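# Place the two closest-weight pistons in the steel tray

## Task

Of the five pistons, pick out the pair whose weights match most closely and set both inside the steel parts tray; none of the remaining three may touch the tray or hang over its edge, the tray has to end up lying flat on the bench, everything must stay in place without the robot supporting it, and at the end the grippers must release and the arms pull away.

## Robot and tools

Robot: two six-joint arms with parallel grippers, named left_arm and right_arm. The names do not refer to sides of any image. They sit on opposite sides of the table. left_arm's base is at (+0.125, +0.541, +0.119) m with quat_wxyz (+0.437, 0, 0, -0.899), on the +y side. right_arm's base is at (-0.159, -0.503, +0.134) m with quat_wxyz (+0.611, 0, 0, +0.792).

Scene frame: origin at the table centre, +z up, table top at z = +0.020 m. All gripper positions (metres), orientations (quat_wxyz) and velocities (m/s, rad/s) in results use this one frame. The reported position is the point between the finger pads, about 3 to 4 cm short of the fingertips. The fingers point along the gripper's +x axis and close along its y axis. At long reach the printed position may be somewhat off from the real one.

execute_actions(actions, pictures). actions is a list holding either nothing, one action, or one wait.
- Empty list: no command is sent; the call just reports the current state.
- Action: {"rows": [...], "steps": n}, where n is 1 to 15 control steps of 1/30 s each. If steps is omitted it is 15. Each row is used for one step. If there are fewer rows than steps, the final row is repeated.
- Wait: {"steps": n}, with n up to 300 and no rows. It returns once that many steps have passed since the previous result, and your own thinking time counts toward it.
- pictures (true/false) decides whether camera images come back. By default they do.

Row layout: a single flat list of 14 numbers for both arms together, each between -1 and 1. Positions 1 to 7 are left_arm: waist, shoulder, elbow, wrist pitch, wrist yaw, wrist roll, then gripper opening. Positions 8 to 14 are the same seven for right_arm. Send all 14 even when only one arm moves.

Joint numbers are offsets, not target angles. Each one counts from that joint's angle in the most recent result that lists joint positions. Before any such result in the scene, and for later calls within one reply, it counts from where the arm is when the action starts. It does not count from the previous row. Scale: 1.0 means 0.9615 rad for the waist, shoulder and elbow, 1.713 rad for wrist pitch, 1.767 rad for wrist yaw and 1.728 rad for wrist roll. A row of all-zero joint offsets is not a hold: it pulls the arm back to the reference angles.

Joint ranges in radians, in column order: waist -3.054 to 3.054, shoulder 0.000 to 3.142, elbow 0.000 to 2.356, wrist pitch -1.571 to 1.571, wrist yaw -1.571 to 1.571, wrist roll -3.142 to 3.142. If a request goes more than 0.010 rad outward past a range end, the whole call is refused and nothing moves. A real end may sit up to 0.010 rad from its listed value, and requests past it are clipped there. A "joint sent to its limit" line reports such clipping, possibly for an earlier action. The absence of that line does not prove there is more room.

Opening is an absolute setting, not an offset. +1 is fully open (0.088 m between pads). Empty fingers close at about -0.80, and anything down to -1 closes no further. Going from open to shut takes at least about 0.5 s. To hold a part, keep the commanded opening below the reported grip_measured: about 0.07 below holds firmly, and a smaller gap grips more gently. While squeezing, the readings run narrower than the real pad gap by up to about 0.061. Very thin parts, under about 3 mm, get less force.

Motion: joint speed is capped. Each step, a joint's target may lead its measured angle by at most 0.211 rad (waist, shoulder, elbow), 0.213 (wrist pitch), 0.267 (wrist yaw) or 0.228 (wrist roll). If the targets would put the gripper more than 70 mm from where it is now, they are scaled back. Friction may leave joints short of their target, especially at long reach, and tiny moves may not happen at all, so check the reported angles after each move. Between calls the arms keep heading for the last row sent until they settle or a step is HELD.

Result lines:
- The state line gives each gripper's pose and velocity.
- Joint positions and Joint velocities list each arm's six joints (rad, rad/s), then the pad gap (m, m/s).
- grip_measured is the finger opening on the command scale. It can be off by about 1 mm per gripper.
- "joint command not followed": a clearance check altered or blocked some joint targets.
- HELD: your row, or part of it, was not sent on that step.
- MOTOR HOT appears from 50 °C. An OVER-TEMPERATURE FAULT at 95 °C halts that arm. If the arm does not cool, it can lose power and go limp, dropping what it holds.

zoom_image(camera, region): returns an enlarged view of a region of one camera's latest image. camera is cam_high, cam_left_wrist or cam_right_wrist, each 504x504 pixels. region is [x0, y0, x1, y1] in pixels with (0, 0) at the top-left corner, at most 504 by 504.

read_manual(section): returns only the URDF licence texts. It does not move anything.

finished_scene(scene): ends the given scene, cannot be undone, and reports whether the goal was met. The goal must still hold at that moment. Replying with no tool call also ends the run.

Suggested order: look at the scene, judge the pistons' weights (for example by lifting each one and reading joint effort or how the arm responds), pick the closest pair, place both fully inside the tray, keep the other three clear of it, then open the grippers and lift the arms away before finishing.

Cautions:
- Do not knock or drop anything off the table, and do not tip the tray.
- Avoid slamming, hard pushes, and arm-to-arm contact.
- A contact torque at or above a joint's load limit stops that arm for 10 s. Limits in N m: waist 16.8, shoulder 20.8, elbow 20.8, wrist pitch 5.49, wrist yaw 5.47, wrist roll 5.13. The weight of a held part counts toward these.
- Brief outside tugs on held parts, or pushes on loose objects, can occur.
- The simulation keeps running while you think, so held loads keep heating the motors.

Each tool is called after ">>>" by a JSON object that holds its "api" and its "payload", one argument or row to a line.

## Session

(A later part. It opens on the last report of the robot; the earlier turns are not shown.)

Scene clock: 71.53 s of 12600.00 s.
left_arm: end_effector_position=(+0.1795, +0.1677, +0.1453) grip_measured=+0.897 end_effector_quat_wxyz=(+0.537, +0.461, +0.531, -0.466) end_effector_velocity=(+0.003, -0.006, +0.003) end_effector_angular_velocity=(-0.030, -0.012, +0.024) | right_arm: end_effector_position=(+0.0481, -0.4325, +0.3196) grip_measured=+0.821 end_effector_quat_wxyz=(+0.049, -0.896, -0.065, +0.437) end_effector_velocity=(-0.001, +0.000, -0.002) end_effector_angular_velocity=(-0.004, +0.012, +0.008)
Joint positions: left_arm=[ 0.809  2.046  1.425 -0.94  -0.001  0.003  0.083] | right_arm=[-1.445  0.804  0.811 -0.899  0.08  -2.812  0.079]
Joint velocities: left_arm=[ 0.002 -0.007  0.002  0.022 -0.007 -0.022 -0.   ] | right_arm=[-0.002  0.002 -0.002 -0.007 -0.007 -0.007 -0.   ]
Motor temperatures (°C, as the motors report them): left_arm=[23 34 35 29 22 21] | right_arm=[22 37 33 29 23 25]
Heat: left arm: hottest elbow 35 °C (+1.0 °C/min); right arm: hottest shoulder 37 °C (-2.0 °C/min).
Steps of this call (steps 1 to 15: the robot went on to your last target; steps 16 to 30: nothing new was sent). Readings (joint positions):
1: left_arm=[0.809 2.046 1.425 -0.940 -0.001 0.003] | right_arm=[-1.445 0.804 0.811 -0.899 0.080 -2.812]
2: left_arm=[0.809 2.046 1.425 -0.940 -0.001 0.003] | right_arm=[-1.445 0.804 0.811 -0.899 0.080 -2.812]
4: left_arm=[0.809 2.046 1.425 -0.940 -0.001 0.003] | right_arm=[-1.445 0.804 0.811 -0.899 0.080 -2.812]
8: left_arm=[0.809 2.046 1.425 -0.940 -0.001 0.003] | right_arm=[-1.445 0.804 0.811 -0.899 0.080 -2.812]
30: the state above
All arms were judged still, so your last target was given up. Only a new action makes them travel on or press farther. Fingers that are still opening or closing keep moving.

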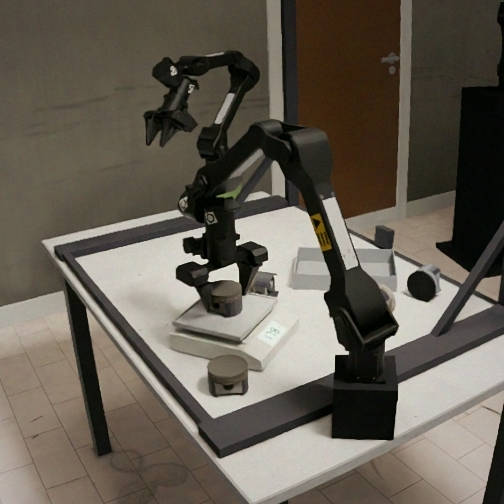

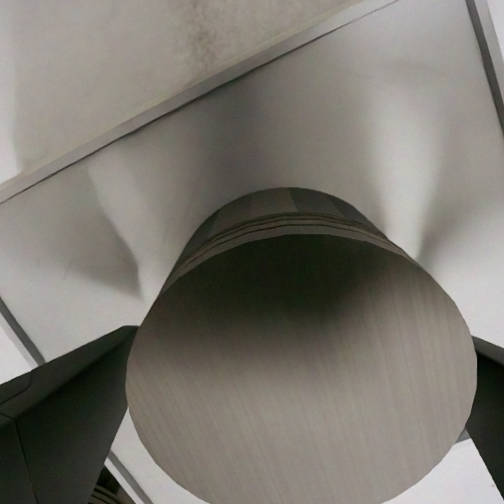

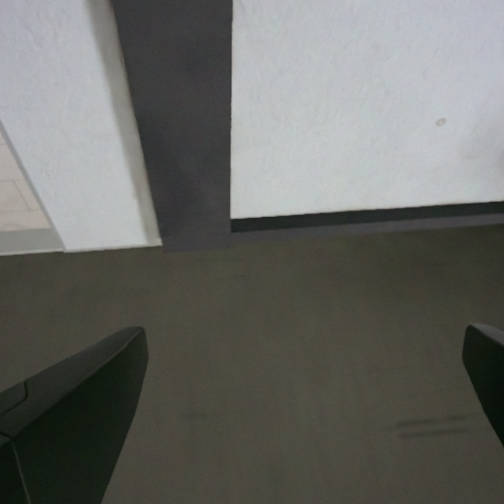

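>>> {"api": "execute_actions", "payload": {
  "actions": [
    {"rows":[[0,0,0,0,0,0,0.51,0,0,0,0,0,0,0.82]],"steps":9}
  ],
  "pictures": false
}}

>>> {"api": "execute_actions", "payload": {
  "actions": [
    {"rows":[[0,-0.02,0.03,-0.025,0,0,0.51,0,0,0,0,0,0,0.82],[0,-0.035,0.06,-0.05,0,0,0.51,0,0,0,0,0,0,0.82],[0,-0.05,0.09,-0.075,0,0,0.51,0,0,0,0,0,0,0.82],[0,-0.06,0.12,-0.1,0,0,0.51,0,0,0,0,0,0,0.82],[0,-0.07,0.152,-0.122,0,0,0.51,0,0,0,0,0,0,0.82],[0,-0.07,0.152,-0.122,0,0,0.51,0,0,0,0,0,0,0.82],[-0.04,-0.07,0.152,-0.122,0,0,0.51,0,0,0,0,0,0,0.82],[-0.1,-0.07,0.152,-0.122,0,0,0.51,0,0,0,0,0,0,0.82],[-0.17,-0.07,0.152,-0.122,0,0,0.51,0,0,0,0,0,0,0.82],[-0.25,-0.07,0.152,-0.122,0,0,0.51,0,0,0,0,0,0,0.82],[-0.33,-0.07,0.152,-0.122,0,0,0.51,0,0,0,0,0,0,0.82],[-0.41,-0.07,0.152,-0.122,0,0,0.51,0,0,0,0,0,0,0.82],[-0.49,-0.07,0.152,-0.122,0,0,0.51,0,0,0,0,0,0,0.82],[-0.56,-0.07,0.152,-0.122,0,0,0.51,0,0,0,0,0,0,0.82],[-0.623,-0.07,0.152,-0.122,0,0,0.51,0,0,0,0,0,0,0.82]],"steps":15}
  ],
  "pictures": false
}}

>>> {"api": "execute_actions", "payload": {
  "actions": [
    {"steps":15}
  ],
  "pictures": false
}}

Scene clock: 80.97 s of 12600.00 s.
left_arm: end_effector_position=(+0.1795, +0.1677, +0.1453) grip_measured=+0.588 end_effector_quat_wxyz=(+0.537, +0.461, +0.531, -0.466) end_effector_velocity=(+0.000, +0.001, -0.001) end_effector_angular_velocity=(-0.001, -0.008, -0.024) | right_arm: end_effector_position=(+0.0481, -0.4325, +0.3196) grip_measured=+0.821 end_effector_quat_wxyz=(+0.049, -0.896, -0.065, +0.437) end_effector_velocity=(-0.002, -0.000, -0.002) end_effector_angular_velocity=(+0.007, +0.010, -0.004)
Joint positions: left_arm=[ 0.809  2.046  1.425 -0.94  -0.001  0.003  0.068] | right_arm=[-1.445  0.804  0.811 -0.899  0.08  -2.812  0.079]
Joint velocities: left_arm=[-0.002 -0.002 -0.007  0.007 -0.007  0.022  0.   ] | right_arm=[-0.002 -0.002 -0.002 -0.007 -0.007  0.007 -0.   ]
Motor temperatures (°C, as the motors report them): left_arm=[23 35 35 28 22 21] | right_arm=[22 36 34 29 23 25]
Heat: left arm: hottest shoulder 35 °C (+1.0 °C/min); right arm: hottest shoulder 36 °C (-2.0 °C/min).
Steps of this call (steps 1 to 90: nothing new was sent; then 6.13 s passed at rest; steps 91 to 99: all 9 steps of this action). Readings (joint positions):
91: left_arm=[0.809 2.046 1.425 -0.940 -0.001 0.003] | right_arm=[-1.445 0.804 0.811 -0.899 0.080 -2.812]
92: left_arm=[0.809 2.046 1.425 -0.940 -0.001 0.003] | right_arm=[-1.445 0.804 0.811 -0.899 0.080 -2.812]
94: left_arm=[0.809 2.046 1.425 -0.940 -0.001 0.003] | right_arm=[-1.445 0.804 0.811 -0.899 0.080 -2.812]
98: left_arm=[0.809 2.046 1.425 -0.940 -0.001 0.003] | right_arm=[-1.445 0.804 0.811 -0.899 0.080 -2.812]
99: the state above

Scene clock: 81.47 s of 12600.00 s.
left_arm: end_effector_position=(+0.0555, +0.1703, +0.2013) grip_measured=+0.588 end_effector_quat_wxyz=(+0.454, +0.543, +0.446, -0.548) end_effector_velocity=(-0.627, +0.137, +0.000) end_effector_angular_velocity=(+0.083, +0.007, -1.685) | right_arm: end_effector_position=(+0.0481, -0.4325, +0.3196) grip_measured=+0.821 end_effector_quat_wxyz=(+0.049, -0.896, -0.065, +0.437) end_effector_velocity=(-0.002, +0.002, -0.002) end_effector_angular_velocity=(+0.009, +0.012, +0.017)
Joint positions: left_arm=[ 0.478  1.985  1.567 -1.141 -0.004  0.003  0.068] | right_arm=[-1.445  0.804  0.811 -0.899  0.08  -2.812  0.079]
Joint velocities: left_arm=[-1.692 -0.002 -0.002 -0.081  0.022 -0.007 -0.   ] | right_arm=[-0.002 -0.002 -0.002 -0.007 -0.022 -0.007 -0.   ]
Motor temperatures (°C, as the motors report them): left_arm=[23 35 35 28 22 21] | right_arm=[22 36 34 29 23 25]
Heat: left arm: hottest shoulder 35 °C (+1.0 °C/min); right arm: hottest shoulder 36 °C (-2.0 °C/min).
Steps of this call (steps 1 to 15: all 15 steps of this action). Readings (joint positions):
1: left_arm=[0.809 2.046 1.429 -0.946 -0.001 0.003] | right_arm=[-1.445 0.804 0.811 -0.899 0.080 -2.812]
2: left_arm=[0.809 2.046 1.438 -0.966 -0.001 0.003] | right_arm=[-1.445 0.804 0.811 -0.899 0.080 -2.812]
4: left_arm=[0.809 2.043 1.469 -1.034 -0.001 0.003] | right_arm=[-1.445 0.804 0.811 -0.899 0.080 -2.812]
8: left_arm=[0.798 2.008 1.541 -1.120 -0.006 0.003] | right_arm=[-1.445 0.804 0.811 -0.899 0.080 -2.812]
15: the state above

Scene clock: 81.97 s of 12600.00 s.
left_arm: end_effector_position=(-0.0393, +0.2032, +0.2013) grip_measured=+0.588 end_effector_quat_wxyz=(+0.375, +0.598, +0.373, -0.602) end_effector_velocity=(+0.003, +0.001, -0.001) end_effector_angular_velocity=(+0.001, -0.025, +0.005) | right_arm: end_effector_position=(+0.0481, -0.4325, +0.3196) grip_measured=+0.821 end_effector_quat_wxyz=(+0.049, -0.896, -0.065, +0.437) end_effector_velocity=(-0.002, -0.000, -0.001) end_effector_angular_velocity=(-0.009, +0.001, +0.019)
Joint positions: left_arm=[ 0.212  1.985  1.567 -1.148  0.     0.003  0.068] | right_arm=[-1.445  0.804  0.811 -0.899  0.08  -2.812  0.079]
Joint velocities: left_arm=[-0.002  0.002 -0.002 -0.007 -0.022 -0.007 -0.   ] | right_arm=[-0.002 -0.007 -0.002 -0.007 -0.007 -0.022 -0.   ]
Motor temperatures (°C, as the motors report them): left_arm=[23 35 35 28 22 21] | right_arm=[22 36 34 29 23 25]
Heat: left arm: hottest shoulder 35 °C (+1.0 °C/min); right arm: hottest shoulder 36 °C (-2.0 °C/min).
Steps of this call (steps 1 to 15: the robot went on to your last target). Readings (joint positions):
1: left_arm=[0.421 1.985 1.567 -1.142 -0.004 0.003] | right_arm=[-1.445 0.804 0.811 -0.899 0.080 -2.812]
2: left_arm=[0.365 1.985 1.567 -1.142 -0.003 0.003] | right_arm=[-1.445 0.804 0.811 -0.899 0.080 -2.812]
4: left_arm=[0.263 1.985 1.567 -1.142 0.004 0.003] | right_arm=[-1.445 0.804 0.811 -0.899 0.080 -2.812]
8: left_arm=[0.188 1.985 1.567 -1.148 0.010 0.003] | right_arm=[-1.445 0.804 0.811 -0.899 0.080 -2.812]
15: the state above

>>> {"api": "execute_actions", "payload": {
  "actions": [
    {"rows":[[0,0.04,0,0.022,0,0,0.51,0,0,0,0,0,0,0.82],[0,0.08,0,0.045,0,0,0.51,0,0,0,0,0,0,0.82],[0,0.12,0,0.067,0,0,0.51,0,0,0,0,0,0,0.82],[0,0.16,0,0.09,0,0,0.51,0,0,0,0,0,0,0.82],[0,0.2,0,0.112,0,0,0.51,0,0,0,0,0,0,0.82],[0,0.23,0,0.13,0,0,0.51,0,0,0,0,0,0,0.82],[0,0.255,0,0.143,0,0,0.51,0,0,0,0,0,0,0.82],[0,0.27,0,0.152,0,0,0.51,0,0,0,0,0,0,0.82],[0,0.28,0,0.157,0,0,0.51,0,0,0,0,0,0,0.82],[0,0.287,0,0.161,0,0,0.51,0,0,0,0,0,0,0.82],[0,0.294,0,0.165,0,0,0.51,0,0,0,0,0,0,0.82],[0,0.301,0,0.169,0,0,0.51,0,0,0,0,0,0,0.82],[0,0.308,0,0.173,0,0,0.51,0,0,0,0,0,0,0.82],[0,0.315,0,0.177,0,0,0.51,0,0,0,0,0,0,0.82],[0,0.32,0,0.177,0,0,0.51,0,0,0,0,0,0,0.82]],"steps":15}
  ],
  "pictures": false
}}

>>> {"api": "execute_actions", "payload": {
  "actions": [
    {"steps":8}
  ],
  "pictures": false
}}

Scene clock: 89.93 s of 12600.00 s.
left_arm: end_effector_position=(-0.0574, +0.1659, +0.0928) grip_measured=+0.588 end_effector_quat_wxyz=(+0.376, +0.598, +0.373, -0.602) end_effector_velocity=(-0.016, -0.033, -0.017) end_effector_angular_velocity=(-0.135, +0.074, +0.010) | right_arm: end_effector_position=(+0.0481, -0.4325, +0.3196) grip_measured=+0.821 end_effector_quat_wxyz=(+0.049, -0.896, -0.065, +0.437) end_effector_velocity=(-0.001, +0.000, +0.000) end_effector_angular_velocity=(-0.000, +0.003, +0.008)
Joint positions: left_arm=[ 0.212  2.271  1.565 -0.857  0.     0.003  0.068] | right_arm=[-1.445  0.804  0.811 -0.899  0.08  -2.812  0.079]
Joint velocities: left_arm=[ 0.002  0.042 -0.002  0.198  0.007 -0.007 -0.   ] | right_arm=[-0.002 -0.002  0.002 -0.007 -0.007 -0.007  0.   ]
Motor temperatures (°C, as the motors report them): left_arm=[23 36 35 28 22 21] | right_arm=[22 36 34 30 23 25]
Heat: left arm: hottest shoulder 36 °C (+2.0 °C/min); right arm: hottest shoulder 36 °C (-2.0 °C/min).
Steps of this call (steps 1 to 15: the robot went on to your last target; steps 16 to 90: nothing new was sent; then 4.47 s passed at rest; steps 91 to 105: all 15 steps of this action). Readings (joint positions):
91: left_arm=[0.212 1.988 1.567 -1.145 0.000 0.003] | right_arm=[-1.445 0.804 0.811 -0.899 0.080 -2.812]
92: left_arm=[0.212 1.996 1.567 -1.131 0.000 0.003] | right_arm=[-1.445 0.804 0.811 -0.899 0.080 -2.812]
94: left_arm=[0.212 2.036 1.570 -1.063 0.000 0.003] | right_arm=[-1.445 0.804 0.811 -0.899 0.080 -2.812]
98: left_arm=[0.212 2.172 1.573 -0.941 0.000 0.003] | right_arm=[-1.445 0.804 0.811 -0.899 0.080 -2.812]
105: the state above

Scene clock: 90.20 s of 12600.00 s.
left_arm: end_effector_position=(-0.0579, +0.1650, +0.0898) grip_measured=+0.588 end_effector_quat_wxyz=(+0.376, +0.597, +0.372, -0.603) end_effector_velocity=(+0.000, +0.001, -0.005) end_effector_angular_velocity=(+0.003, -0.010, +0.005) | right_arm: end_effector_position=(+0.0481, -0.4325, +0.3196) grip_measured=+0.821 end_effector_quat_wxyz=(+0.049, -0.896, -0.065, +0.437) end_effector_velocity=(-0.002, +0.001, -0.002) end_effector_angular_velocity=(-0.002, +0.008, +0.013)
Joint positions: left_arm=[ 0.212  2.278  1.565 -0.848  0.     0.003  0.068] | right_arm=[-1.445  0.804  0.811 -0.899  0.08  -2.812  0.079]
Joint velocities: left_arm=[-0.002  0.012 -0.002  0.007 -0.007 -0.007 -0.   ] | right_arm=[ 0.002 -0.002 -0.002 -0.007 -0.007 -0.007 -0.   ]
Motor temperatures (°C, as the motors report them): left_arm=[23 36 35 28 22 21] | right_arm=[22 36 34 30 23 25]
Heat: left arm: hottest shoulder 36 °C (+2.0 °C/min); right arm: hottest shoulder 36 °C (-2.0 °C/min).
Steps of this call (steps 1 to 8: the robot went on to your last target). Readings (joint positions):
1: left_arm=[0.212 2.271 1.565 -0.852 0.000 0.003] | right_arm=[-1.445 0.804 0.811 -0.899 0.080 -2.812]
2: left_arm=[0.212 2.271 1.565 -0.851 0.000 0.003] | right_arm=[-1.445 0.804 0.811 -0.899 0.080 -2.812]
4: left_arm=[0.212 2.273 1.565 -0.849 0.000 0.003] | right_arm=[-1.445 0.804 0.811 -0.899 0.080 -2.812]
8: the state above

>>> {"api": "execute_actions", "payload": {
  "actions": [
    {"rows":[[0,0.018,0,0.002,0,0,0.51,0,0,0,0,0,0,0.82],[0,0.018,0,0.002,0,0,0.51,0,0,0,0,0,0,0.82],[0,0.018,0,0.002,0,0,0.51,0,0,0,0,0,0,0.82],[0,0.018,0,0.002,0,0,0.51,0,0,0,0,0,0,0.82],[0,0.018,0,0.002,0,0,0.51,0,0,0,0,0,0,0.82],[0,0.01,0,0.002,0,0,1,0,0,0,0,0,0,0.82]],"steps":13}
  ],
  "pictures": false
}}

>>> {"api": "execute_actions", "payload": {
  "actions": [
    {"rows":[[0,-0.05,0,-0.028,0,0,1,0,0,0,0,0,0,0.82],[0,-0.1,0,-0.056,0,0,1,0,0,0,0,0,0,0.82],[0,-0.15,0,-0.084,0,0,1,0,0,0,0,0,0,0.82],[0,-0.2,0,-0.11,0,0,1,0,0,0,0,0,0,0.82],[0,-0.25,0,-0.13,0,0,1,0,0,0,0,0,0,0.82],[0,-0.295,0,-0.13,0,0,1,0,0,0,0,0,0,0.82],[0,-0.295,-0.03,-0.13,0,0,1,0,0,0,0,0,0,0.82],[-0.05,-0.295,-0.06,-0.12,0,0.03,1,0,0,0,0,0,0,0.82],[-0.11,-0.295,-0.09,-0.11,0,0.07,1,0,0,0,0,0,0,0.82],[-0.18,-0.295,-0.12,-0.1,0,0.11,1,0,0,0,0,0,0,0.82],[-0.25,-0.295,-0.146,-0.086,0,0.15,1,0,0,0,0,0,0,0.82],[-0.31,-0.295,-0.146,-0.086,0,0.197,1,0,0,0,0,0,0,0.82],[-0.348,-0.295,-0.146,-0.086,0,0.197,1,0,0,0,0,0,0,0.82]],"steps":15}
  ],
  "pictures": false
}}

>>> {"api": "execute_actions", "payload": {
  "actions": [
    {"steps":12}
  ]
}}

Scene clock: 103.57 s of 12600.00 s.
left_arm: end_effector_position=(-0.0580, +0.1648, +0.0890) grip_measured=+0.964 end_effector_quat_wxyz=(+0.376, +0.597, +0.372, -0.603) end_effector_velocity=(+0.002, +0.005, +0.000) end_effector_angular_velocity=(+0.017, -0.016, +0.020) | right_arm: end_effector_position=(+0.0481, -0.4325, +0.3196) grip_measured=+0.821 end_effector_quat_wxyz=(+0.049, -0.896, -0.065, +0.437) end_effector_velocity=(-0.001, -0.002, -0.001) end_effector_angular_velocity=(-0.004, +0.006, -0.013)
Joint positions: left_arm=[ 0.212  2.28   1.565 -0.846  0.     0.003  0.086] | right_arm=[-1.445  0.804  0.811 -0.899  0.08  -2.812  0.079]
Joint velocities: left_arm=[-0.002 -0.002 -0.002 -0.022 -0.007 -0.022  0.013] | right_arm=[-0.002 -0.002 -0.002 -0.007  0.007  0.007 -0.   ]
Motor temperatures (°C, as the motors report them): left_arm=[23 36 35 28 22 21] | right_arm=[22 36 34 30 23 25]
Heat: left arm: hottest shoulder 36 °C (+1.0 °C/min); right arm: hottest shoulder 36 °C (-1.0 °C/min).
Steps of this call (steps 1 to 30: the robot went on to your last target; steps 31 to 100: nothing new was sent; then 9.60 s passed at rest; steps 101 to 113: all 13 steps of this action). Readings (joint positions):
101: left_arm=[0.212 2.279 1.565 -0.847 0.000 0.003] | right_arm=[-1.445 0.804 0.811 -0.899 0.080 -2.812]
102: left_arm=[0.212 2.279 1.565 -0.846 0.000 0.003] | right_arm=[-1.445 0.804 0.811 -0.899 0.080 -2.812]
104: left_arm=[0.212 2.280 1.565 -0.846 0.000 0.003] | right_arm=[-1.445 0.804 0.811 -0.899 0.080 -2.812]
108: left_arm=[0.212 2.280 1.565 -0.846 0.000 0.003] | right_arm=[-1.445 0.804 0.811 -0.899 0.080 -2.812]
113: the state above

Scene clock: 104.07 s of 12600.00 s.
left_arm: end_effector_position=(-0.1236, +0.2588, +0.1741) grip_measured=+0.985 end_effector_quat_wxyz=(+0.203, +0.668, +0.188, -0.691) end_effector_velocity=(-0.322, +0.443, -0.144) end_effector_angular_velocity=(+0.468, -0.263, -2.051) | right_arm: end_effector_position=(+0.0481, -0.4325, +0.3196) grip_measured=+0.821 end_effector_quat_wxyz=(+0.049, -0.896, -0.065, +0.437) end_effector_velocity=(-0.002, -0.000, -0.001) end_effector_angular_velocity=(-0.000, +0.003, +0.008)
Joint positions: left_arm=[-0.057  1.984  1.454 -1.002  0.001  0.288  0.087] | right_arm=[-1.445  0.804  0.811 -0.899  0.08  -2.812  0.079]
Joint velocities: left_arm=[-1.365  0.134 -0.383 -0.007  0.139  0.681  0.   ] | right_arm=[-0.002 -0.007 -0.002 -0.007 -0.007 -0.007 -0.   ]
Motor temperatures (°C, as the motors report them): left_arm=[23 36 35 28 22 21] | right_arm=[22 36 34 30 23 25]
Heat: left arm: hottest shoulder 36 °C (+1.0 °C/min); right arm: hottest shoulder 36 °C (-1.0 °C/min).
Steps of this call (steps 1 to 15: all 15 steps of this action). Readings (joint positions):
1: left_arm=[0.212 2.278 1.565 -0.850 0.000 0.003] | right_arm=[-1.445 0.804 0.811 -0.899 0.080 -2.812]
2: left_arm=[0.212 2.267 1.565 -0.872 0.000 0.003] | right_arm=[-1.445 0.804 0.811 -0.899 0.080 -2.812]
4: left_arm=[0.212 2.221 1.562 -0.952 0.000 0.003] | right_arm=[-1.445 0.804 0.811 -0.899 0.080 -2.812]
8: left_arm=[0.210 2.057 1.553 -1.032 -0.001 0.014] | right_arm=[-1.445 0.804 0.811 -0.899 0.080 -2.812]
15: the state above

Scene clock: 104.47 s of 12600.00 s.
left_arm: end_effector_position=(-0.1381, +0.2789, +0.1669) grip_measured=+0.985 end_effector_quat_wxyz=(+0.159, +0.683, +0.152, -0.696) end_effector_velocity=(+0.003, +0.003, +0.001) end_effector_angular_velocity=(+0.007, -0.017, -0.010) | right_arm: end_effector_position=(+0.0481, -0.4325, +0.3196) grip_measured=+0.821 end_effector_quat_wxyz=(+0.049, -0.896, -0.065, +0.437) end_effector_velocity=(-0.001, +0.000, +0.000) end_effector_angular_velocity=(-0.009, +0.001, +0.019)
Joint positions: left_arm=[-0.122  1.989  1.433 -0.994  0.001  0.34   0.087] | right_arm=[-1.445  0.804  0.811 -0.899  0.08  -2.812  0.079]
Joint velocities: left_arm=[-0.002 -0.002  0.002 -0.022 -0.007  0.007 -0.   ] | right_arm=[-0.002 -0.002  0.002 -0.007 -0.007 -0.022 -0.   ]
Motor temperatures (°C, as the motors report them): left_arm=[23 36 35 28 22 21] | right_arm=[22 36 34 30 23 25]
Heat: left arm: hottest shoulder 36 °C (+1.0 °C/min); right arm: hottest shoulder 36 °C (-1.0 °C/min).
Steps of this call (steps 1 to 12: the robot went on to your last target). Readings (joint positions):
1: left_arm=[-0.097 1.988 1.444 -1.002 0.005 0.306] | right_arm=[-1.445 0.804 0.811 -0.899 0.080 -2.812]
2: left_arm=[-0.124 1.989 1.437 -1.001 0.007 0.318] | right_arm=[-1.445 0.804 0.811 -0.899 0.080 -2.812]
4: left_arm=[-0.142 1.989 1.434 -0.998 0.007 0.331] | right_arm=[-1.445 0.804 0.811 -0.899 0.080 -2.812]
8: left_arm=[-0.126 1.989 1.434 -0.994 0.002 0.338] | right_arm=[-1.445 0.804 0.811 -0.899 0.080 -2.812]
12: the state above

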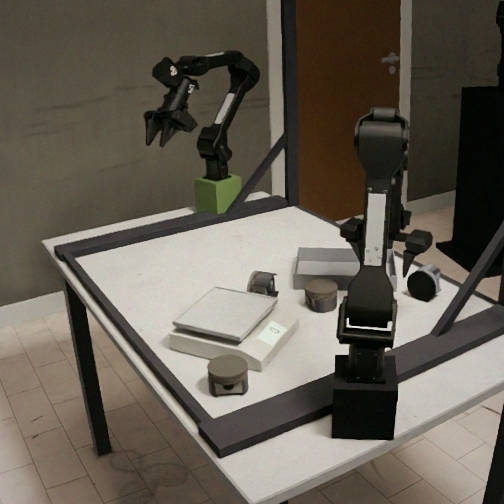

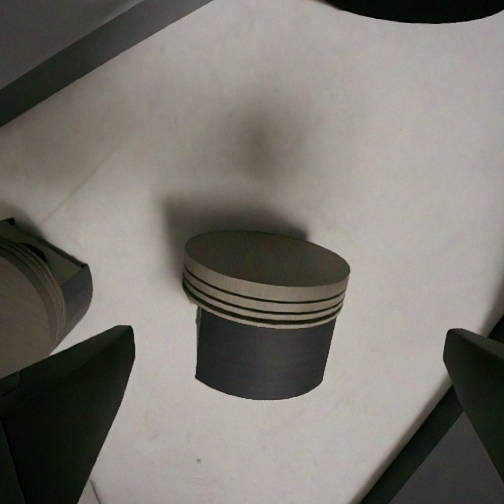

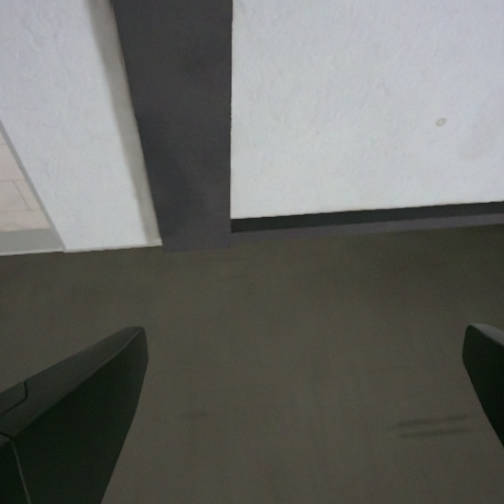

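>>> {"api": "execute_actions", "payload": {
  "actions": [
    {"rows":[[0.015,0.01,-0.04,0.02,0,0.03,1,0,0,0,0,0,0,0.82],[0.03,0.02,-0.075,0.04,0,0.07,1,0,0,0,0,0,0,0.82],[0.03,0.025,-0.106,0.052,0,0.07,1,0,0,0,0,0,0,0.82]],"steps":15}
  ]
}}

Scene clock: 111.63 s of 12600.00 s.
left_arm: end_effector_position=(-0.1234, +0.2794, +0.1404) grip_measured=+0.985 end_effector_quat_wxyz=(+0.124, +0.695, +0.124, -0.697) end_effector_velocity=(+0.003, +0.003, -0.001) end_effector_angular_velocity=(+0.004, -0.014, +0.005) | right_arm: end_effector_position=(+0.0481, -0.4325, +0.3196) grip_measured=+0.821 end_effector_quat_wxyz=(+0.049, -0.896, -0.065, +0.437) end_effector_velocity=(-0.002, +0.002, -0.002) end_effector_angular_velocity=(+0.009, +0.012, +0.017)
Joint positions: left_arm=[-0.094  2.003  1.34  -0.907  0.001  0.459  0.087] | right_arm=[-1.445  0.804  0.811 -0.899  0.08  -2.812  0.079]
Joint velocities: left_arm=[-0.002 -0.002 -0.007 -0.007 -0.007 -0.007 -0.   ] | right_arm=[-0.002 -0.002 -0.002 -0.007 -0.022 -0.007  0.   ]
Motor temperatures (°C, as the motors report them): left_arm=[23 36 35 28 22 21] | right_arm=[22 36 34 30 23 25]
Heat: left arm: hottest shoulder 36 °C (+1.0 °C/min); right arm: hottest shoulder 36 °C (-1.0 °C/min).
Steps of this call (steps 1 to 30: the robot went on to your last target; steps 31 to 100: nothing new was sent; then 3.33 s passed at rest; steps 101 to 115: all 15 steps of this action). Readings (joint positions):
101: left_arm=[-0.121 1.989 1.428 -0.986 0.001 0.353] | right_arm=[-1.445 0.804 0.811 -0.899 0.080 -2.812]
102: left_arm=[-0.119 1.989 1.415 -0.967 0.001 0.383] | right_arm=[-1.445 0.804 0.811 -0.899 0.080 -2.812]
104: left_arm=[-0.108 1.989 1.381 -0.932 0.001 0.426] | right_arm=[-1.445 0.804 0.811 -0.899 0.080 -2.812]
108: left_arm=[-0.095 2.002 1.342 -0.915 0.001 0.452] | right_arm=[-1.445 0.804 0.811 -0.899 0.080 -2.812]
115: the state above

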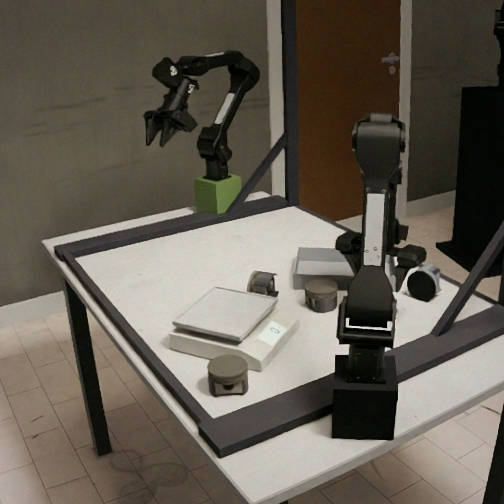

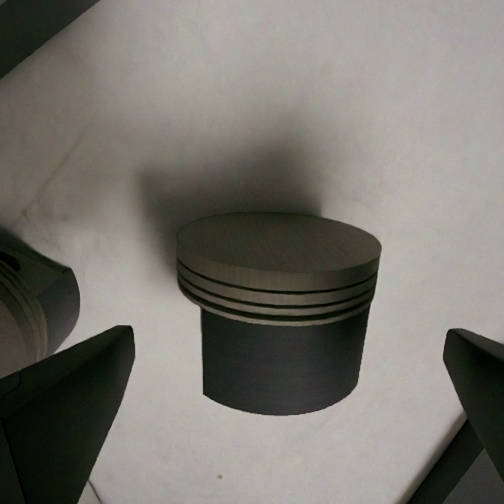

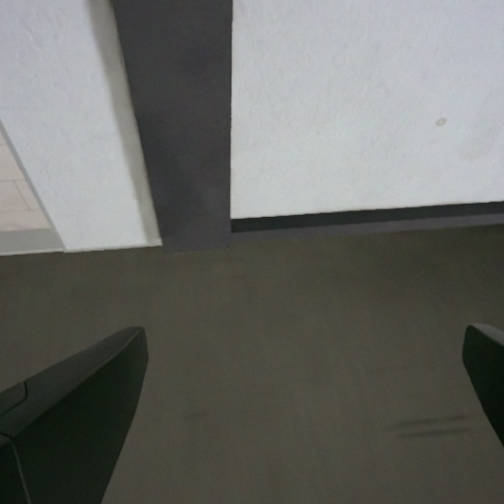

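>>> {"api": "execute_actions", "payload": {
  "actions": [
    {"rows":[[0,0.025,-0.01,0.018,0,0.025,1,0,0,0,0,0,0,0.82],[0,0.045,-0.022,0.035,0,0.025,1,0,0,0,0,0,0,0.82],[0,0.065,-0.035,0.052,0,0.025,1,0,0,0,0,0,0,0.82],[0,0.085,-0.048,0.07,0,0.025,1,0,0,0,0,0,0,0.82],[0,0.105,-0.06,0.087,0,0.025,1,0,0,0,0,0,0,0.82],[0,0.122,-0.072,0.102,0,0.025,1,0,0,0,0,0,0,0.82],[0,0.135,-0.083,0.115,0,0.025,1,0,0,0,0,0,0,0.82]],"steps":15}
  ]
}}

>>> {"api": "execute_actions", "payload": {
  "actions": [
    {"rows":[[0,0,0,0,0,0,0.51,0,0,0,0,0,0,0.82]],"steps":11}
  ],
  "pictures": false
}}

Scene clock: 118.80 s of 12600.00 s.
left_arm: end_effector_position=(-0.1257, +0.2770, +0.0826) grip_measured=+0.985 end_effector_quat_wxyz=(+0.110, +0.698, +0.110, -0.699) end_effector_velocity=(-0.007, -0.008, -0.004) end_effector_angular_velocity=(-0.042, +0.030, -0.010) | right_arm: end_effector_position=(+0.0481, -0.4325, +0.3196) grip_measured=+0.821 end_effector_quat_wxyz=(+0.049, -0.896, -0.065, +0.437) end_effector_velocity=(-0.001, -0.001, +0.000) end_effector_angular_velocity=(+0.009, +0.006, -0.008)
Joint positions: left_arm=[-0.094  2.123  1.265 -0.711  0.001  0.499  0.087] | right_arm=[-1.445  0.804  0.811 -0.899  0.08  -2.812  0.079]
Joint velocities: left_arm=[-0.002  0.007 -0.007  0.066 -0.007  0.007 -0.   ] | right_arm=[-0.007 -0.002  0.002 -0.007 -0.007  0.007 -0.   ]
Motor temperatures (°C, as the motors report them): left_arm=[23 36 35 28 22 21] | right_arm=[22 36 34 30 23 25]
Heat: left arm: hottest shoulder 36 °C (+1.0 °C/min); right arm: hottest shoulder 36 °C (-1.0 °C/min).
Steps of this call (steps 1 to 15: the robot went on to your last target; steps 16 to 90: nothing new was sent; then 3.67 s passed at rest; steps 91 to 105: all 15 steps of this action). Readings (joint positions):
91: left_arm=[-0.094 2.003 1.340 -0.902 0.001 0.469] | right_arm=[-1.445 0.804 0.811 -0.899 0.080 -2.812]
92: left_arm=[-0.094 2.007 1.337 -0.887 0.001 0.480] | right_arm=[-1.445 0.804 0.811 -0.899 0.080 -2.812]
94: left_arm=[-0.094 2.025 1.329 -0.838 0.001 0.491] | right_arm=[-1.445 0.804 0.811 -0.899 0.080 -2.812]
98: left_arm=[-0.094 2.090 1.290 -0.746 0.001 0.498] | right_arm=[-1.445 0.804 0.811 -0.899 0.080 -2.812]
105: the state above

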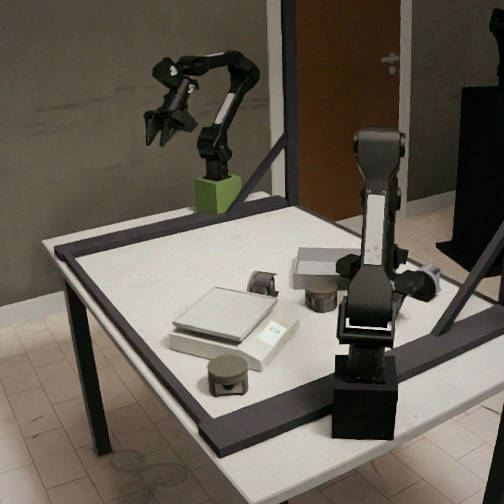

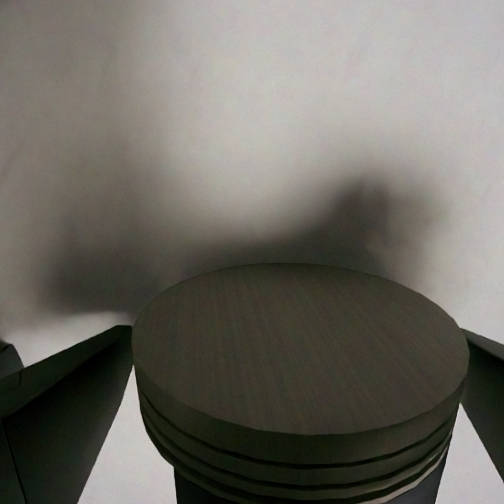

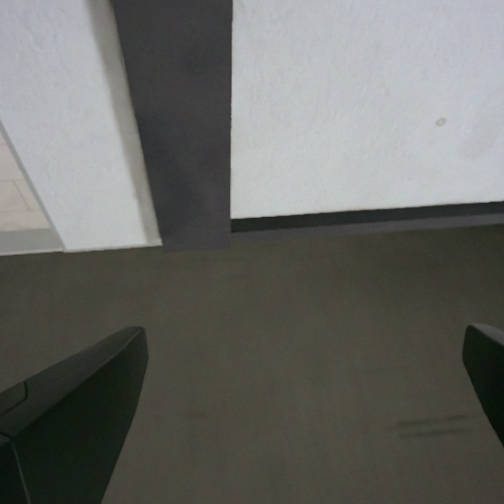

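Scene clock: 119.17 s of 12600.00 s.
left_arm: end_effector_position=(-0.1258, +0.2769, +0.0826) grip_measured=+0.586 end_effector_quat_wxyz=(+0.110, +0.698, +0.110, -0.699) end_effector_velocity=(+0.002, -0.004, +0.000) end_effector_angular_velocity=(-0.020, -0.011, +0.024) | right_arm: end_effector_position=(+0.0481, -0.4325, +0.3196) grip_measured=+0.821 end_effector_quat_wxyz=(+0.049, -0.896, -0.065, +0.437) end_effector_velocity=(-0.002, -0.000, -0.001) end_effector_angular_velocity=(-0.000, +0.003, +0.008)
Joint positions: left_arm=[-0.094  2.123  1.265 -0.711  0.001  0.499  0.068] | right_arm=[-1.445  0.804  0.811 -0.899  0.08  -2.812  0.079]
Joint velocities: left_arm=[ 0.002 -0.002 -0.002  0.007 -0.022 -0.022 -0.   ] | right_arm=[-0.002 -0.007 -0.002 -0.007 -0.007 -0.007 -0.   ]
Motor temperatures (°C, as the motors report them): left_arm=[23 36 35 28 22 21] | right_arm=[22 36 34 30 23 25]
Heat: left arm: hottest shoulder 36 °C (+1.0 °C/min); right arm: hottest shoulder 36 °C (-1.0 °C/min).
Steps of this call (steps 1 to 11: all 11 steps of this action). Readings (joint positions):
1: left_arm=[-0.094 2.123 1.265 -0.711 0.001 0.499] | right_arm=[-1.445 0.804 0.811 -0.899 0.080 -2.812]
2: left_arm=[-0.094 2.123 1.265 -0.711 0.001 0.499] | right_arm=[-1.445 0.804 0.811 -0.899 0.080 -2.812]
4: left_arm=[-0.094 2.123 1.265 -0.711 0.001 0.499] | right_arm=[-1.445 0.804 0.811 -0.899 0.080 -2.812]
8: left_arm=[-0.094 2.123 1.265 -0.711 0.001 0.499] | right_arm=[-1.445 0.804 0.811 -0.899 0.080 -2.812]
11: the state above

>>> {"api": "execute_actions", "payload": {
  "actions": [
    {"rows":[[0,-0.03,0.03,-0.03,0,0,0.51,0,0,0,0,0,0,0.82],[0,-0.06,0.06,-0.065,0,0,0.51,0,0,0,0,0,0,0.82],[0,-0.085,0.1,-0.1,0,0,0.51,0,0,0,0,0,0,0.82],[0,-0.105,0.14,-0.135,0,0,0.51,0,0,0,0,0,0,0.82],[0,-0.12,0.185,-0.17,0,0,0.51,0,0,0,0,0,0,0.82],[0,-0.135,0.23,-0.2,0,0,0.51,0,0,0,0,0,0,0.82],[0,-0.145,0.275,-0.23,0,0,0.51,0,0,0,0,0,0,0.82],[0,-0.15,0.318,-0.256,0,0,0.51,0,0,0,0,0,0,0.82],[0,-0.15,0.318,-0.256,0,0,0.51,0,0,0,0,0,0,0.82],[0,-0.15,0.318,-0.256,0,0,0.51,0,0,0,0,0,0,0.82],[0.04,-0.15,0.318,-0.256,0,0,0.51,0,0,0,0,0,0,0.82],[0.1,-0.15,0.318,-0.256,0,0,0.51,0,0,0,0,0,0,0.82],[0.17,-0.15,0.318,-0.256,0,0,0.51,0,0,0,0,0,0,0.82],[0.25,-0.15,0.318,-0.256,0,0,0.51,0,0,0,0,0,0,0.82],[0.94,-0.15,0.318,-0.256,0,0,0.51,0,0,0,0,0,0,0.82]],"steps":15}
  ],
  "pictures": false
}}

>>> {"api": "execute_actions", "payload": {
  "actions": [
    {"steps":28}
  ]
}}

Scene clock: 126.57 s of 12600.00 s.
left_arm: end_effector_position=(-0.1052, +0.2396, +0.2075) grip_measured=+0.586 end_effector_quat_wxyz=(+0.153, +0.678, +0.144, -0.704) end_effector_velocity=(+0.466, -0.337, -0.002) end_effector_angular_velocity=(+0.009, -0.106, +1.507) | right_arm: end_effector_position=(+0.0481, -0.4325, +0.3196) grip_measured=+0.821 end_effector_quat_wxyz=(+0.049, -0.896, -0.065, +0.437) end_effector_velocity=(-0.002, +0.001, -0.002) end_effector_angular_velocity=(-0.011, +0.005, +0.024)
Joint positions: left_arm=[ 0.018  1.97   1.57  -1.135  0.013  0.499  0.068] | right_arm=[-1.445  0.804  0.811 -0.899  0.08  -2.812  0.079]
Joint velocities: left_arm=[ 1.482  0.002 -0.002 -0.066 -0.081 -0.022 -0.   ] | right_arm=[ 0.002 -0.002 -0.002 -0.007 -0.007 -0.022 -0.   ]
Motor temperatures (°C, as the motors report them): left_arm=[23 36 34 28 22 21] | right_arm=[22 36 35 30 23 25]
Heat: left arm: hottest shoulder 36 °C (+1.0 °C/min); right arm: hottest shoulder 36 °C (-1.0 °C/min).
Steps of this call (steps 1 to 15: the robot went on to your last target; steps 16 to 90: nothing new was sent; then 3.90 s passed at rest; steps 91 to 105: all 15 steps of this action). Readings (joint positions):
91: left_arm=[-0.094 2.123 1.268 -0.719 0.001 0.499] | right_arm=[-1.445 0.804 0.811 -0.899 0.080 -2.812]
92: left_arm=[-0.094 2.120 1.278 -0.746 0.001 0.499] | right_arm=[-1.445 0.804 0.811 -0.899 0.080 -2.812]
94: left_arm=[-0.094 2.104 1.313 -0.840 0.001 0.499] | right_arm=[-1.445 0.804 0.811 -0.899 0.080 -2.812]
98: left_arm=[-0.094 2.040 1.459 -1.038 0.001 0.499] | right_arm=[-1.445 0.804 0.811 -0.899 0.080 -2.812]
105: the state above

Scene clock: 127.50 s of 12600.00 s.
left_arm: end_effector_position=(+0.1787, +0.1683, +0.2054) grip_measured=+0.586 end_effector_quat_wxyz=(+0.409, +0.578, +0.398, -0.584) end_effector_velocity=(+0.004, +0.003, +0.000) end_effector_angular_velocity=(+0.010, -0.020, +0.025) | right_arm: end_effector_position=(+0.0481, -0.4325, +0.3196) grip_measured=+0.821 end_effector_quat_wxyz=(+0.049, -0.896, -0.065, +0.437) end_effector_velocity=(-0.001, +0.000, -0.002) end_effector_angular_velocity=(-0.004, +0.012, +0.008)
Joint positions: left_arm=[ 0.808  1.975  1.57  -1.148  0.001  0.499  0.068] | right_arm=[-1.445  0.804  0.811 -0.899  0.08  -2.812  0.079]
Joint velocities: left_arm=[ 0.002 -0.002 -0.002 -0.007 -0.022 -0.022 -0.   ] | right_arm=[-0.002  0.002 -0.002 -0.007 -0.007 -0.007 -0.   ]
Motor temperatures (°C, as the motors report them): left_arm=[23 36 35 28 22 21] | right_arm=[22 36 35 30 23 25]
Heat: left arm: hottest shoulder 36 °C (+1.0 °C/min); right arm: hottest shoulder 36 °C (-1.0 °C/min).
Steps of this call (steps 1 to 28: the robot went on to your last target). Readings (joint positions):
1: left_arm=[0.070 1.971 1.570 -1.138 0.010 0.499] | right_arm=[-1.445 0.804 0.811 -0.899 0.080 -2.812]
2: left_arm=[0.125 1.974 1.570 -1.142 0.007 0.499] | right_arm=[-1.445 0.804 0.811 -0.899 0.080 -2.812]
4: left_arm=[0.239 1.975 1.570 -1.142 0.005 0.499] | right_arm=[-1.445 0.804 0.811 -0.899 0.080 -2.812]
8: left_arm=[0.465 1.975 1.570 -1.142 0.004 0.499] | right_arm=[-1.445 0.804 0.811 -0.899 0.080 -2.812]
28: the state above

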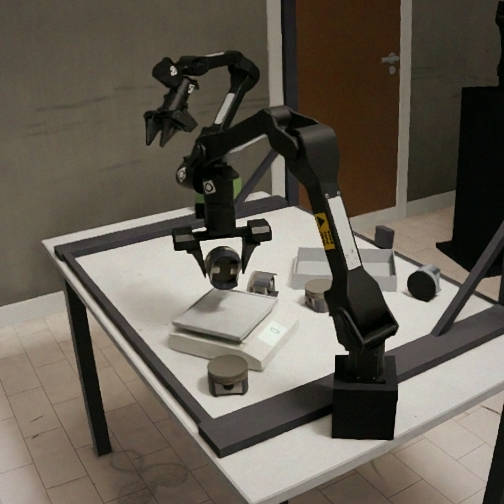

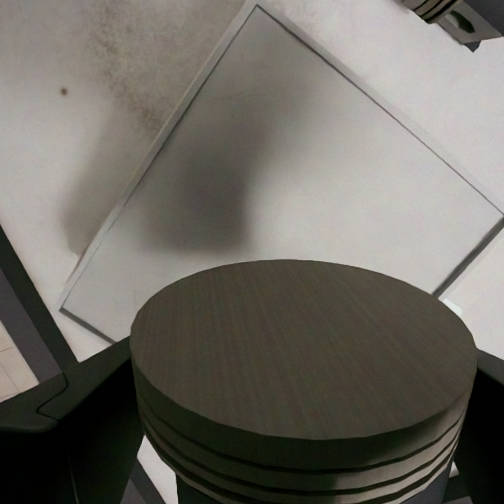

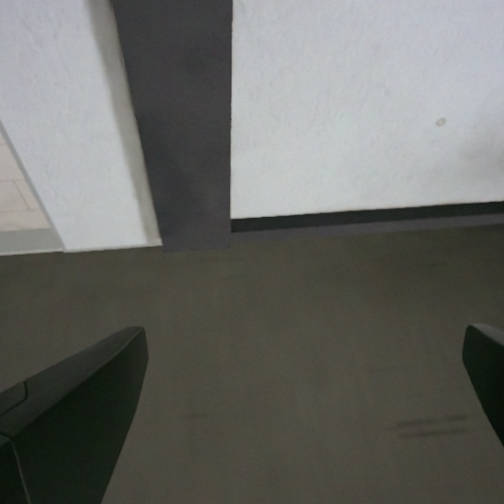

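>>> {"api": "execute_actions", "payload": {
  "actions": [
    {"rows":[[0,0.02,-0.015,0.017,0,0,0.51,0,0,0,0,0,0,0.82],[0,0.04,-0.03,0.034,0,0,0.51,0,0,0,0,0,0,0.82],[0,0.06,-0.045,0.05,0,0,0.51,0,0,0,0,0,0,0.82],[0,0.075,-0.06,0.066,0,0,0.51,0,0,0,0,0,0,0.82],[0,0.088,-0.072,0.078,0,0,0.51,0,0,0,0,0,0,0.82],[0,0.096,-0.08,0.085,0,0,0.51,0,0,0,0,0,0,0.82],[0,0.1,-0.084,0.09,0,0,0.51,0,0,0,0,0,0,0.82],[0,0.104,-0.087,0.093,0,0,0.51,0,0,0,0,0,0,0.82],[0,0.108,-0.09,0.096,0,0,0.51,0,0,0,0,0,0,0.82],[0,0.112,-0.093,0.099,0,0,0.51,0,0,0,0,0,0,0.82],[0,0.116,-0.096,0.102,0,0,0.51,0,0,0,0,0,0,0.82],[0,0.12,-0.099,0.105,0,0,0.51,0,0,0,0,0,0,0.82],[0,0.124,-0.102,0.108,0,0,0.51,0,0,0,0,0,0,0.82],[0,0.128,-0.106,0.111,0,0,0.51,0,0,0,0,0,0,0.82]],"steps":15}
  ],
  "pictures": false
}}

>>> {"api": "execute_actions", "payload": {
  "actions": [
    {"steps":10}
  ]
}}

Scene clock: 136.23 s of 12600.00 s.
left_arm: end_effector_position=(+0.1800, +0.1596, +0.1457) grip_measured=+0.586 end_effector_quat_wxyz=(+0.404, +0.580, +0.403, -0.581) end_effector_velocity=(+0.004, -0.010, -0.010) end_effector_angular_velocity=(-0.052, -0.030, +0.005) | right_arm: end_effector_position=(+0.0481, -0.4325, +0.3196) grip_measured=+0.821 end_effector_quat_wxyz=(+0.049, -0.896, -0.065, +0.437) end_effector_velocity=(-0.002, -0.000, -0.002) end_effector_angular_velocity=(-0.002, +0.008, +0.008)
Joint positions: left_arm=[ 0.808  2.08   1.48  -0.968  0.001  0.499  0.068] | right_arm=[-1.445  0.804  0.811 -0.899  0.08  -2.812  0.079]
Joint velocities: left_arm=[-0.002  0.007 -0.032  0.095 -0.022 -0.007  0.   ] | right_arm=[-0.002 -0.002 -0.002 -0.007 -0.007 -0.007 -0.   ]
Motor temperatures (°C, as the motors report them): left_arm=[23 37 35 28 22 21] | right_arm=[22 36 35 30 23 25]
Heat: left arm: hottest shoulder 37 °C (+2.0 °C/min); right arm: hottest shoulder 36 °C (+0.0 °C/min).
Steps of this call (steps 1 to 30: the robot went on to your last target; steps 31 to 100: nothing new was sent; then 4.90 s passed at rest; steps 101 to 115: all 15 steps of this action). Readings (joint positions):
101: left_arm=[0.808 1.975 1.569 -1.146 0.001 0.499] | right_arm=[-1.445 0.804 0.811 -0.899 0.080 -2.812]
102: left_arm=[0.808 1.978 1.565 -1.132 0.001 0.499] | right_arm=[-1.445 0.804 0.811 -0.899 0.080 -2.812]
104: left_arm=[0.808 1.993 1.552 -1.084 0.001 0.499] | right_arm=[-1.445 0.804 0.811 -0.899 0.080 -2.812]
108: left_arm=[0.808 2.045 1.511 -1.017 0.001 0.499] | right_arm=[-1.445 0.804 0.811 -0.899 0.080 -2.812]
115: the state above

Scene clock: 136.57 s of 12600.00 s.
left_arm: end_effector_position=(+0.1800, +0.1591, +0.1452) grip_measured=+0.586 end_effector_quat_wxyz=(+0.405, +0.580, +0.402, -0.582) end_effector_velocity=(-0.000, +0.004, -0.001) end_effector_angular_velocity=(+0.013, -0.006, -0.010) | right_arm: end_effector_position=(+0.0481, -0.4325, +0.3196) grip_measured=+0.821 end_effector_quat_wxyz=(+0.049, -0.896, -0.065, +0.437) end_effector_velocity=(-0.004, -0.001, -0.004) end_effector_angular_velocity=(+0.002, +0.024, -0.004)
Joint positions: left_arm=[ 0.808  2.08   1.478 -0.963  0.001  0.499  0.068] | right_arm=[-1.445  0.804  0.811 -0.899  0.08  -2.812  0.079]
Joint velocities: left_arm=[-0.002 -0.002 -0.007 -0.007 -0.007  0.007  0.   ] | right_arm=[-0.002 -0.002 -0.002 -0.022 -0.007  0.007 -0.   ]
Motor temperatures (°C, as the motors report them): left_arm=[23 36 35 28 22 21] | right_arm=[22 36 35 30 23 25]
Heat: left arm: hottest shoulder 36 °C (+1.0 °C/min); right arm: hottest shoulder 36 °C (+0.0 °C/min).
Steps of this call (steps 1 to 10: the robot went on to your last target). Readings (joint positions):
1: left_arm=[0.808 2.080 1.480 -0.966 0.001 0.499] | right_arm=[-1.445 0.804 0.811 -0.899 0.080 -2.812]
2: left_arm=[0.808 2.080 1.479 -0.966 0.001 0.499] | right_arm=[-1.445 0.804 0.811 -0.899 0.080 -2.812]
4: left_arm=[0.808 2.080 1.478 -0.965 0.001 0.499] | right_arm=[-1.445 0.804 0.811 -0.899 0.080 -2.812]
8: left_arm=[0.808 2.080 1.478 -0.963 0.001 0.499] | right_arm=[-1.445 0.804 0.811 -0.899 0.080 -2.812]
10: the state above

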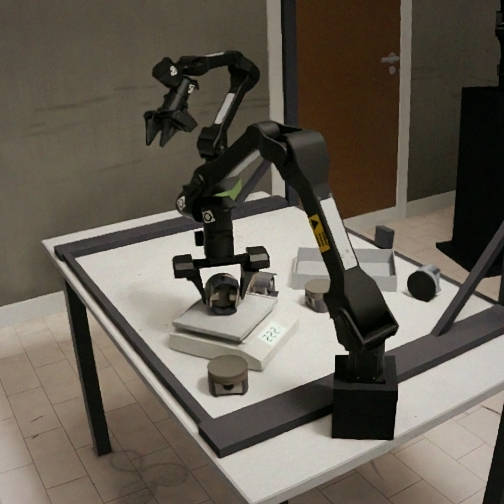

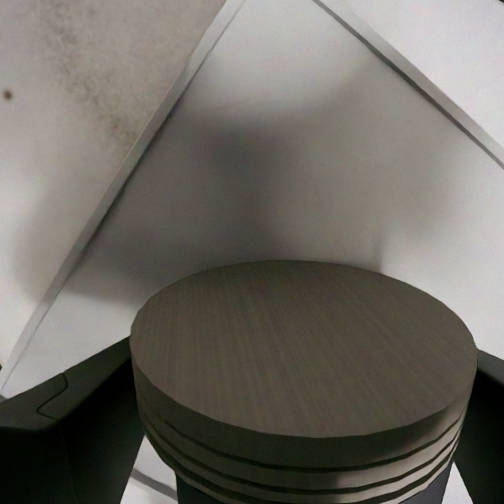

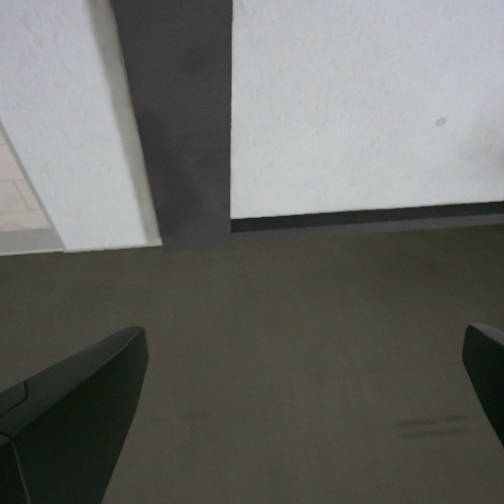

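>>> {"api": "execute_actions", "payload": {
  "actions": [
    {"rows":[[0,0,0,0,0,0,1,0,0,0,0,0,0,0.82]],"steps":15}
  ],
  "pictures": false
}}

>>> {"api": "execute_actions", "payload": {
  "actions": [
    {"steps":30}
  ]
}}

>>> {"api": "zoom_image", "payload": {
  "camera": "cam_high",
  "region": [240,305,310,360]
}}

Scene clock: 140.00 s of 12600.00 s.
left_arm: end_effector_position=(+0.1800, +0.1590, +0.1452) grip_measured=+0.983 end_effector_quat_wxyz=(+0.405, +0.580, +0.402, -0.582) end_effector_velocity=(-0.000, +0.004, -0.001) end_effector_angular_velocity=(+0.013, -0.005, +0.005) | right_arm: end_effector_position=(+0.0481, -0.4325, +0.3196) grip_measured=+0.821 end_effector_quat_wxyz=(+0.049, -0.896, -0.065, +0.437) end_effector_velocity=(-0.002, +0.001, +0.000) end_effector_angular_velocity=(+0.009, +0.006, +0.001)
Joint positions: left_arm=[ 0.808  2.08   1.478 -0.962  0.001  0.499  0.087] | right_arm=[-1.445  0.804  0.811 -0.899  0.08  -2.812  0.079]
Joint velocities: left_arm=[-0.002 -0.002 -0.007 -0.007 -0.007 -0.007  0.001] | right_arm=[ 0.002 -0.002  0.002 -0.007 -0.007  0.007  0.   ]
Motor temperatures (°C, as the motors report them): left_arm=[23 36 35 28 22 21] | right_arm=[22 36 35 30 23 25]
Heat: left arm: hottest shoulder 36 °C (+1.0 °C/min); right arm: hottest shoulder 36 °C (+0.0 °C/min).
Steps of this call (steps 1 to 15: the robot went on to your last target; steps 16 to 88: nothing new was sent; steps 89 to 103: all 15 steps of this action). Readings (joint positions):
89: left_arm=[0.808 2.080 1.478 -0.963 0.001 0.499] | right_arm=[-1.445 0.804 0.811 -0.899 0.080 -2.812]
90: left_arm=[0.808 2.080 1.478 -0.962 0.001 0.499] | right_arm=[-1.445 0.804 0.811 -0.899 0.080 -2.812]
92: left_arm=[0.808 2.080 1.478 -0.962 0.001 0.499] | right_arm=[-1.445 0.804 0.811 -0.899 0.080 -2.812]
96: left_arm=[0.808 2.080 1.478 -0.962 0.001 0.499] | right_arm=[-1.445 0.804 0.811 -0.899 0.080 -2.812]
103: the state above

Scene clock: 141.00 s of 12600.00 s.
left_arm: end_effector_position=(+0.1800, +0.1590, +0.1452) grip_measured=+0.985 end_effector_quat_wxyz=(+0.405, +0.580, +0.402, -0.582) end_effector_velocity=(-0.000, +0.002, +0.000) end_effector_angular_velocity=(+0.008, -0.006, +0.005) | right_arm: end_effector_position=(+0.0481, -0.4325, +0.3196) grip_measured=+0.821 end_effector_quat_wxyz=(+0.049, -0.896, -0.065, +0.437) end_effector_velocity=(+0.000, +0.001, +0.001) end_effector_angular_velocity=(+0.014, -0.008, -0.004)
Joint positions: left_arm=[ 0.808  2.08   1.478 -0.962  0.001  0.499  0.087] | right_arm=[-1.445  0.804  0.811 -0.899  0.08  -2.812  0.079]
Joint velocities: left_arm=[-0.002 -0.002 -0.002 -0.007 -0.007 -0.007 -0.   ] | right_arm=[-0.002 -0.007 -0.002  0.007 -0.007  0.007  0.   ]
Motor temperatures (°C, as the motors report them): left_arm=[23 36 35 28 22 21] | right_arm=[22 36 35 30 23 25]
Heat: left arm: hottest shoulder 36 °C (+1.0 °C/min); right arm: hottest shoulder 36 °C (+0.0 °C/min).
Steps of this call (steps 1 to 15: the robot went on to your last target; steps 16 to 30: nothing new was sent). Readings (joint positions):
1: left_arm=[0.808 2.080 1.478 -0.962 0.001 0.499] | right_arm=[-1.445 0.804 0.811 -0.899 0.080 -2.812]
2: left_arm=[0.808 2.080 1.478 -0.962 0.001 0.499] | right_arm=[-1.445 0.804 0.811 -0.899 0.080 -2.812]
4: left_arm=[0.808 2.080 1.478 -0.962 0.001 0.499] | right_arm=[-1.445 0.804 0.811 -0.899 0.080 -2.812]
8: left_arm=[0.808 2.080 1.478 -0.962 0.001 0.499] | right_arm=[-1.445 0.804 0.811 -0.899 0.080 -2.812]
30: the state above
All arms were judged still, so your last target was given up. Only a new action makes them travel on or press farther. Fingers that are still opening or closing keep moving.

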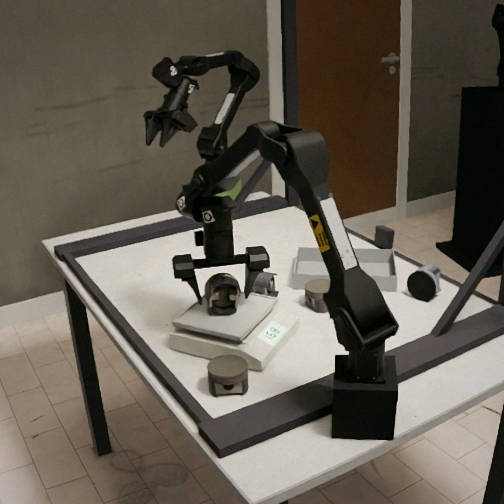

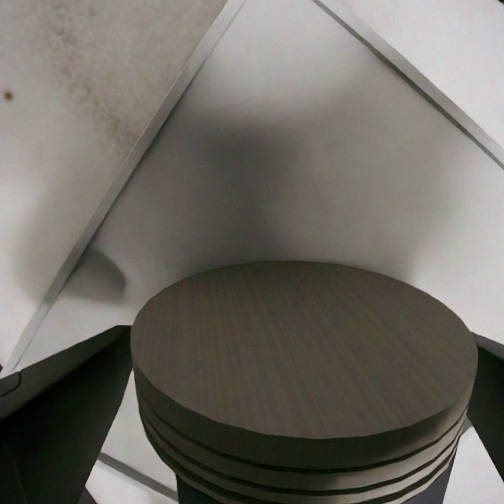

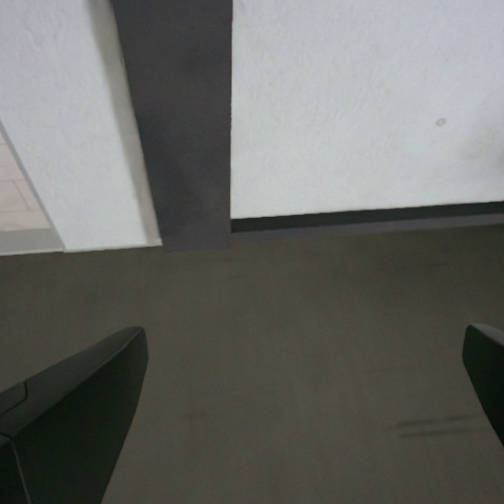

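Region (240, 305, 310, 360) of cam_high's 504x504 image, scaled by 7.200, with more detail than that image has; it fills the top 396 rows of this view, and the rest is white.

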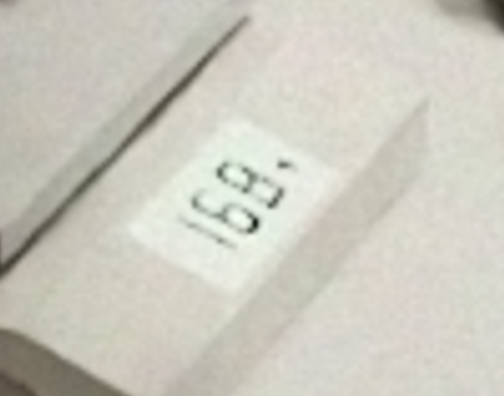

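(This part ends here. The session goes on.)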